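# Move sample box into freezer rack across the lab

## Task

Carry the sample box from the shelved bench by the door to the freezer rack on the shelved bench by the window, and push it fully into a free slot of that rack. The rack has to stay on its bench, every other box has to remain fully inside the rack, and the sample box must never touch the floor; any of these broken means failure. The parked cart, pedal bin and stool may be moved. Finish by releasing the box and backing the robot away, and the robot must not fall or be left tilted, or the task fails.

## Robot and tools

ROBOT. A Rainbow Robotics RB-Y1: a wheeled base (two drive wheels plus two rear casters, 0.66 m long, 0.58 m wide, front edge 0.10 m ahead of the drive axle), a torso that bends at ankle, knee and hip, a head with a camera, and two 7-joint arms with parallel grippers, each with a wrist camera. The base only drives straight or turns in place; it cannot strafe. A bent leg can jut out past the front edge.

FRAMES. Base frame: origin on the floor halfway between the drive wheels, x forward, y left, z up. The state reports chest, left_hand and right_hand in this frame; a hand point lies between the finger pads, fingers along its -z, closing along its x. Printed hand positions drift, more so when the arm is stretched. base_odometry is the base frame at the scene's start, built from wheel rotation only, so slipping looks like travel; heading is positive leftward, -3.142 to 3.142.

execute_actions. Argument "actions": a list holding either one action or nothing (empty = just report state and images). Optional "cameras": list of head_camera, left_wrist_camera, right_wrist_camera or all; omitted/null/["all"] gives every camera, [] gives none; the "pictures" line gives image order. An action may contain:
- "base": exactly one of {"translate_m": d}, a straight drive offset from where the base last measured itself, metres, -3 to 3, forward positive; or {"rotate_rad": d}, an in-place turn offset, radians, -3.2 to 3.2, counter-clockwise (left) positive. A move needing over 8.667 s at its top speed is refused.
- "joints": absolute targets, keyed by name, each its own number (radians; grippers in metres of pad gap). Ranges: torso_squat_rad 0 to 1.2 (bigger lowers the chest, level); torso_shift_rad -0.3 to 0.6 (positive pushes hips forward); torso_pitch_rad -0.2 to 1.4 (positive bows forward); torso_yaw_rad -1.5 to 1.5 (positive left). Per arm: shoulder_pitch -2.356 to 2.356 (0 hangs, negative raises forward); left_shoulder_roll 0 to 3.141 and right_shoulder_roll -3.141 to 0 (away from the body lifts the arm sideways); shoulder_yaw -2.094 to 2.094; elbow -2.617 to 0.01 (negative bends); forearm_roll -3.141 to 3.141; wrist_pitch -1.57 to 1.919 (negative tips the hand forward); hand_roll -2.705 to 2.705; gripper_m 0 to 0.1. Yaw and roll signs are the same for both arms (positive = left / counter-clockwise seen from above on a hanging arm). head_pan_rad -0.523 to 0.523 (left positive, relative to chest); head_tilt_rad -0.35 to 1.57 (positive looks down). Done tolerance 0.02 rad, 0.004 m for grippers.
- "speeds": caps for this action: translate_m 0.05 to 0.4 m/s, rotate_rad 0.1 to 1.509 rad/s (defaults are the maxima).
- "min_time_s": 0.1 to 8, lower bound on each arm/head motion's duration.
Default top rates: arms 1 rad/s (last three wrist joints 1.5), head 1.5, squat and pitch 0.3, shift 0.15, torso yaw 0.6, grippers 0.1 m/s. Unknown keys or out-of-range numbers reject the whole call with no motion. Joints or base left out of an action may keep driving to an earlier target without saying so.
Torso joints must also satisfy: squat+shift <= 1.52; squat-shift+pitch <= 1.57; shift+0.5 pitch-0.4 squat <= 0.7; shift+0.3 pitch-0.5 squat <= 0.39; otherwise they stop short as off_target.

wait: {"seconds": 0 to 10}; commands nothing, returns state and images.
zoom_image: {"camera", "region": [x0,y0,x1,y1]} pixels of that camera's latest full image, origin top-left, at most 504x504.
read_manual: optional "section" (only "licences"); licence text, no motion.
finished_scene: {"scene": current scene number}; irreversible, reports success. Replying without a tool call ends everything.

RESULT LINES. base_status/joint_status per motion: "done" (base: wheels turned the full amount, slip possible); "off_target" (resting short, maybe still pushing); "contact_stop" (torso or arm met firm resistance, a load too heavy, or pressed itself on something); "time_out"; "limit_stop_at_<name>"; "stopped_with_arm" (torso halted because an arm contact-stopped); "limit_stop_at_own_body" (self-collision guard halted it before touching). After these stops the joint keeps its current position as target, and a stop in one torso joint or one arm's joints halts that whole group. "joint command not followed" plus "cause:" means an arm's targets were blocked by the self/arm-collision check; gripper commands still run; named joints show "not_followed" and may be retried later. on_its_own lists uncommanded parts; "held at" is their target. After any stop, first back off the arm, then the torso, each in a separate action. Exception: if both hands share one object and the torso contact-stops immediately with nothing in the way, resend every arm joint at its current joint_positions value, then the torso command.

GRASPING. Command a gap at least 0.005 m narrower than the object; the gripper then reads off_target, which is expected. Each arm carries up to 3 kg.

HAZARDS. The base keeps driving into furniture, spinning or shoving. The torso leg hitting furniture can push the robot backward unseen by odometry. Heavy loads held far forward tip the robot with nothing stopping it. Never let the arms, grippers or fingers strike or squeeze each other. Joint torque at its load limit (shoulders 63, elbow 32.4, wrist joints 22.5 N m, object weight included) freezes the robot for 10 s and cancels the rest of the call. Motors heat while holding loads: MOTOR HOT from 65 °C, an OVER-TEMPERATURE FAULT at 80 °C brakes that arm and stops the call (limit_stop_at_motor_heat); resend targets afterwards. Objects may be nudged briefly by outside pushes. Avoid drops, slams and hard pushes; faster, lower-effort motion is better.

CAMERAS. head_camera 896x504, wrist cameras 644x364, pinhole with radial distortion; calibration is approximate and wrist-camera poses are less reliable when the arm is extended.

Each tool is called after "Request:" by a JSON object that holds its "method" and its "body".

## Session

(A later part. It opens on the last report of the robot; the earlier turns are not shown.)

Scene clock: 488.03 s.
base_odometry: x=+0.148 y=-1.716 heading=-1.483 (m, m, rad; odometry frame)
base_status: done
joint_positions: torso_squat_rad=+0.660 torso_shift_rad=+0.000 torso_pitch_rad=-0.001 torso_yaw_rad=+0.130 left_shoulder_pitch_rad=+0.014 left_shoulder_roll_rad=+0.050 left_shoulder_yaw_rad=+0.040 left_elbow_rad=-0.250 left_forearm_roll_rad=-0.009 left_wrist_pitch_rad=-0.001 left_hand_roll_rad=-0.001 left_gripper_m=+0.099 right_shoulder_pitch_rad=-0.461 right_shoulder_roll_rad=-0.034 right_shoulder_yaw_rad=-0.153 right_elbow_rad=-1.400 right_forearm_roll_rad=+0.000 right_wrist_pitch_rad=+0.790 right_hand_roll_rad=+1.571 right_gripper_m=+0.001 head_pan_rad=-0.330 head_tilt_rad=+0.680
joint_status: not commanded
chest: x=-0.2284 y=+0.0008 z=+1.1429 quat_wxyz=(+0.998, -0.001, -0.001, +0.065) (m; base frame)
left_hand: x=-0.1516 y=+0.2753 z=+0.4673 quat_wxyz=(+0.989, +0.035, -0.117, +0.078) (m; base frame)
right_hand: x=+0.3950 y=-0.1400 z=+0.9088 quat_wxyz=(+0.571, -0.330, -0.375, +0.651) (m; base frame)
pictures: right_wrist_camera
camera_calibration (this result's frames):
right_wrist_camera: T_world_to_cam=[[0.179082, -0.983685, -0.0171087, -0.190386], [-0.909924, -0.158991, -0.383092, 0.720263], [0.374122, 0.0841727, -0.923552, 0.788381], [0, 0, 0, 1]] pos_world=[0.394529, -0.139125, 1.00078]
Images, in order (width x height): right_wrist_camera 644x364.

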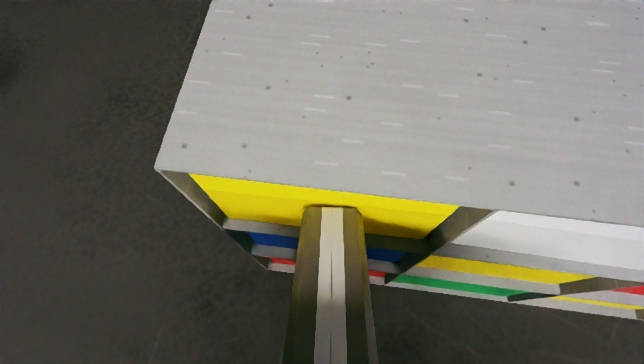

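Request:
{"method": "execute_actions", "body": {"actions": [{"base": {"translate_m": -0.4}, "joints": {"head_tilt_rad": 0.55}}], "cameras": ["head_camera"]}}

Scene clock: 492.47 s.
base_odometry: x=+0.113 y=-1.318 heading=-1.485 (m, m, rad; odometry frame)
base_status: done
joint_positions: torso_squat_rad=+0.660 torso_shift_rad=+0.000 torso_pitch_rad=-0.001 torso_yaw_rad=+0.130 left_shoulder_pitch_rad=+0.014 left_shoulder_roll_rad=+0.050 left_shoulder_yaw_rad=+0.040 left_elbow_rad=-0.250 left_forearm_roll_rad=-0.009 left_wrist_pitch_rad=-0.001 left_hand_roll_rad=-0.001 left_gripper_m=+0.099 right_shoulder_pitch_rad=-0.461 right_shoulder_roll_rad=-0.034 right_shoulder_yaw_rad=-0.153 right_elbow_rad=-1.400 right_forearm_roll_rad=+0.000 right_wrist_pitch_rad=+0.790 right_hand_roll_rad=+1.571 right_gripper_m=+0.001 head_pan_rad=-0.330 head_tilt_rad=+0.550
joint_status: all done
chest: x=-0.2284 y=+0.0008 z=+1.1429 quat_wxyz=(+0.998, -0.001, -0.001, +0.065) (m; base frame)
left_hand: x=-0.1516 y=+0.2753 z=+0.4673 quat_wxyz=(+0.989, +0.035, -0.117, +0.078) (m; base frame)
right_hand: x=+0.3949 y=-0.1400 z=+0.9088 quat_wxyz=(+0.571, -0.330, -0.375, +0.651) (m; base frame)
pictures: head_camera
camera_calibration (this result's frames):
head_camera: T_world_to_cam=[[-0.1705, -0.985269, -0.0132361, -0.0153418], [-0.487377, 0.0959997, -0.867898, 1.1252], [0.856384, -0.141526, -0.496565, 0.787479], [0, 0, 0, 1]] pos_world=[-0.128603, -0.0116861, 1.36739]
Images, in order (width x height): head_camera 896x504.

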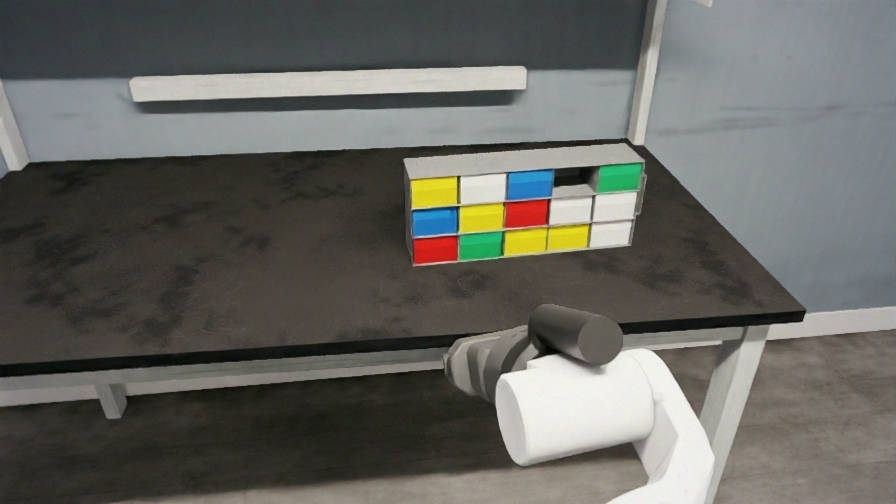

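Request:
{"method": "zoom_image", "body": {"camera": "head_camera", "region": [395, 135, 655, 275]}}

Region (395, 135, 655, 275) of head_camera's 896x504 image, scaled by 1.938, with more detail than that image has; it fills the top 271 rows of this view, and the rest is white.

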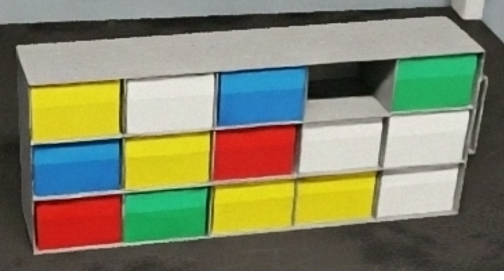

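Request:
{"method": "finished_scene", "body": {"scene": 1}}

The scene is finished: the task was done.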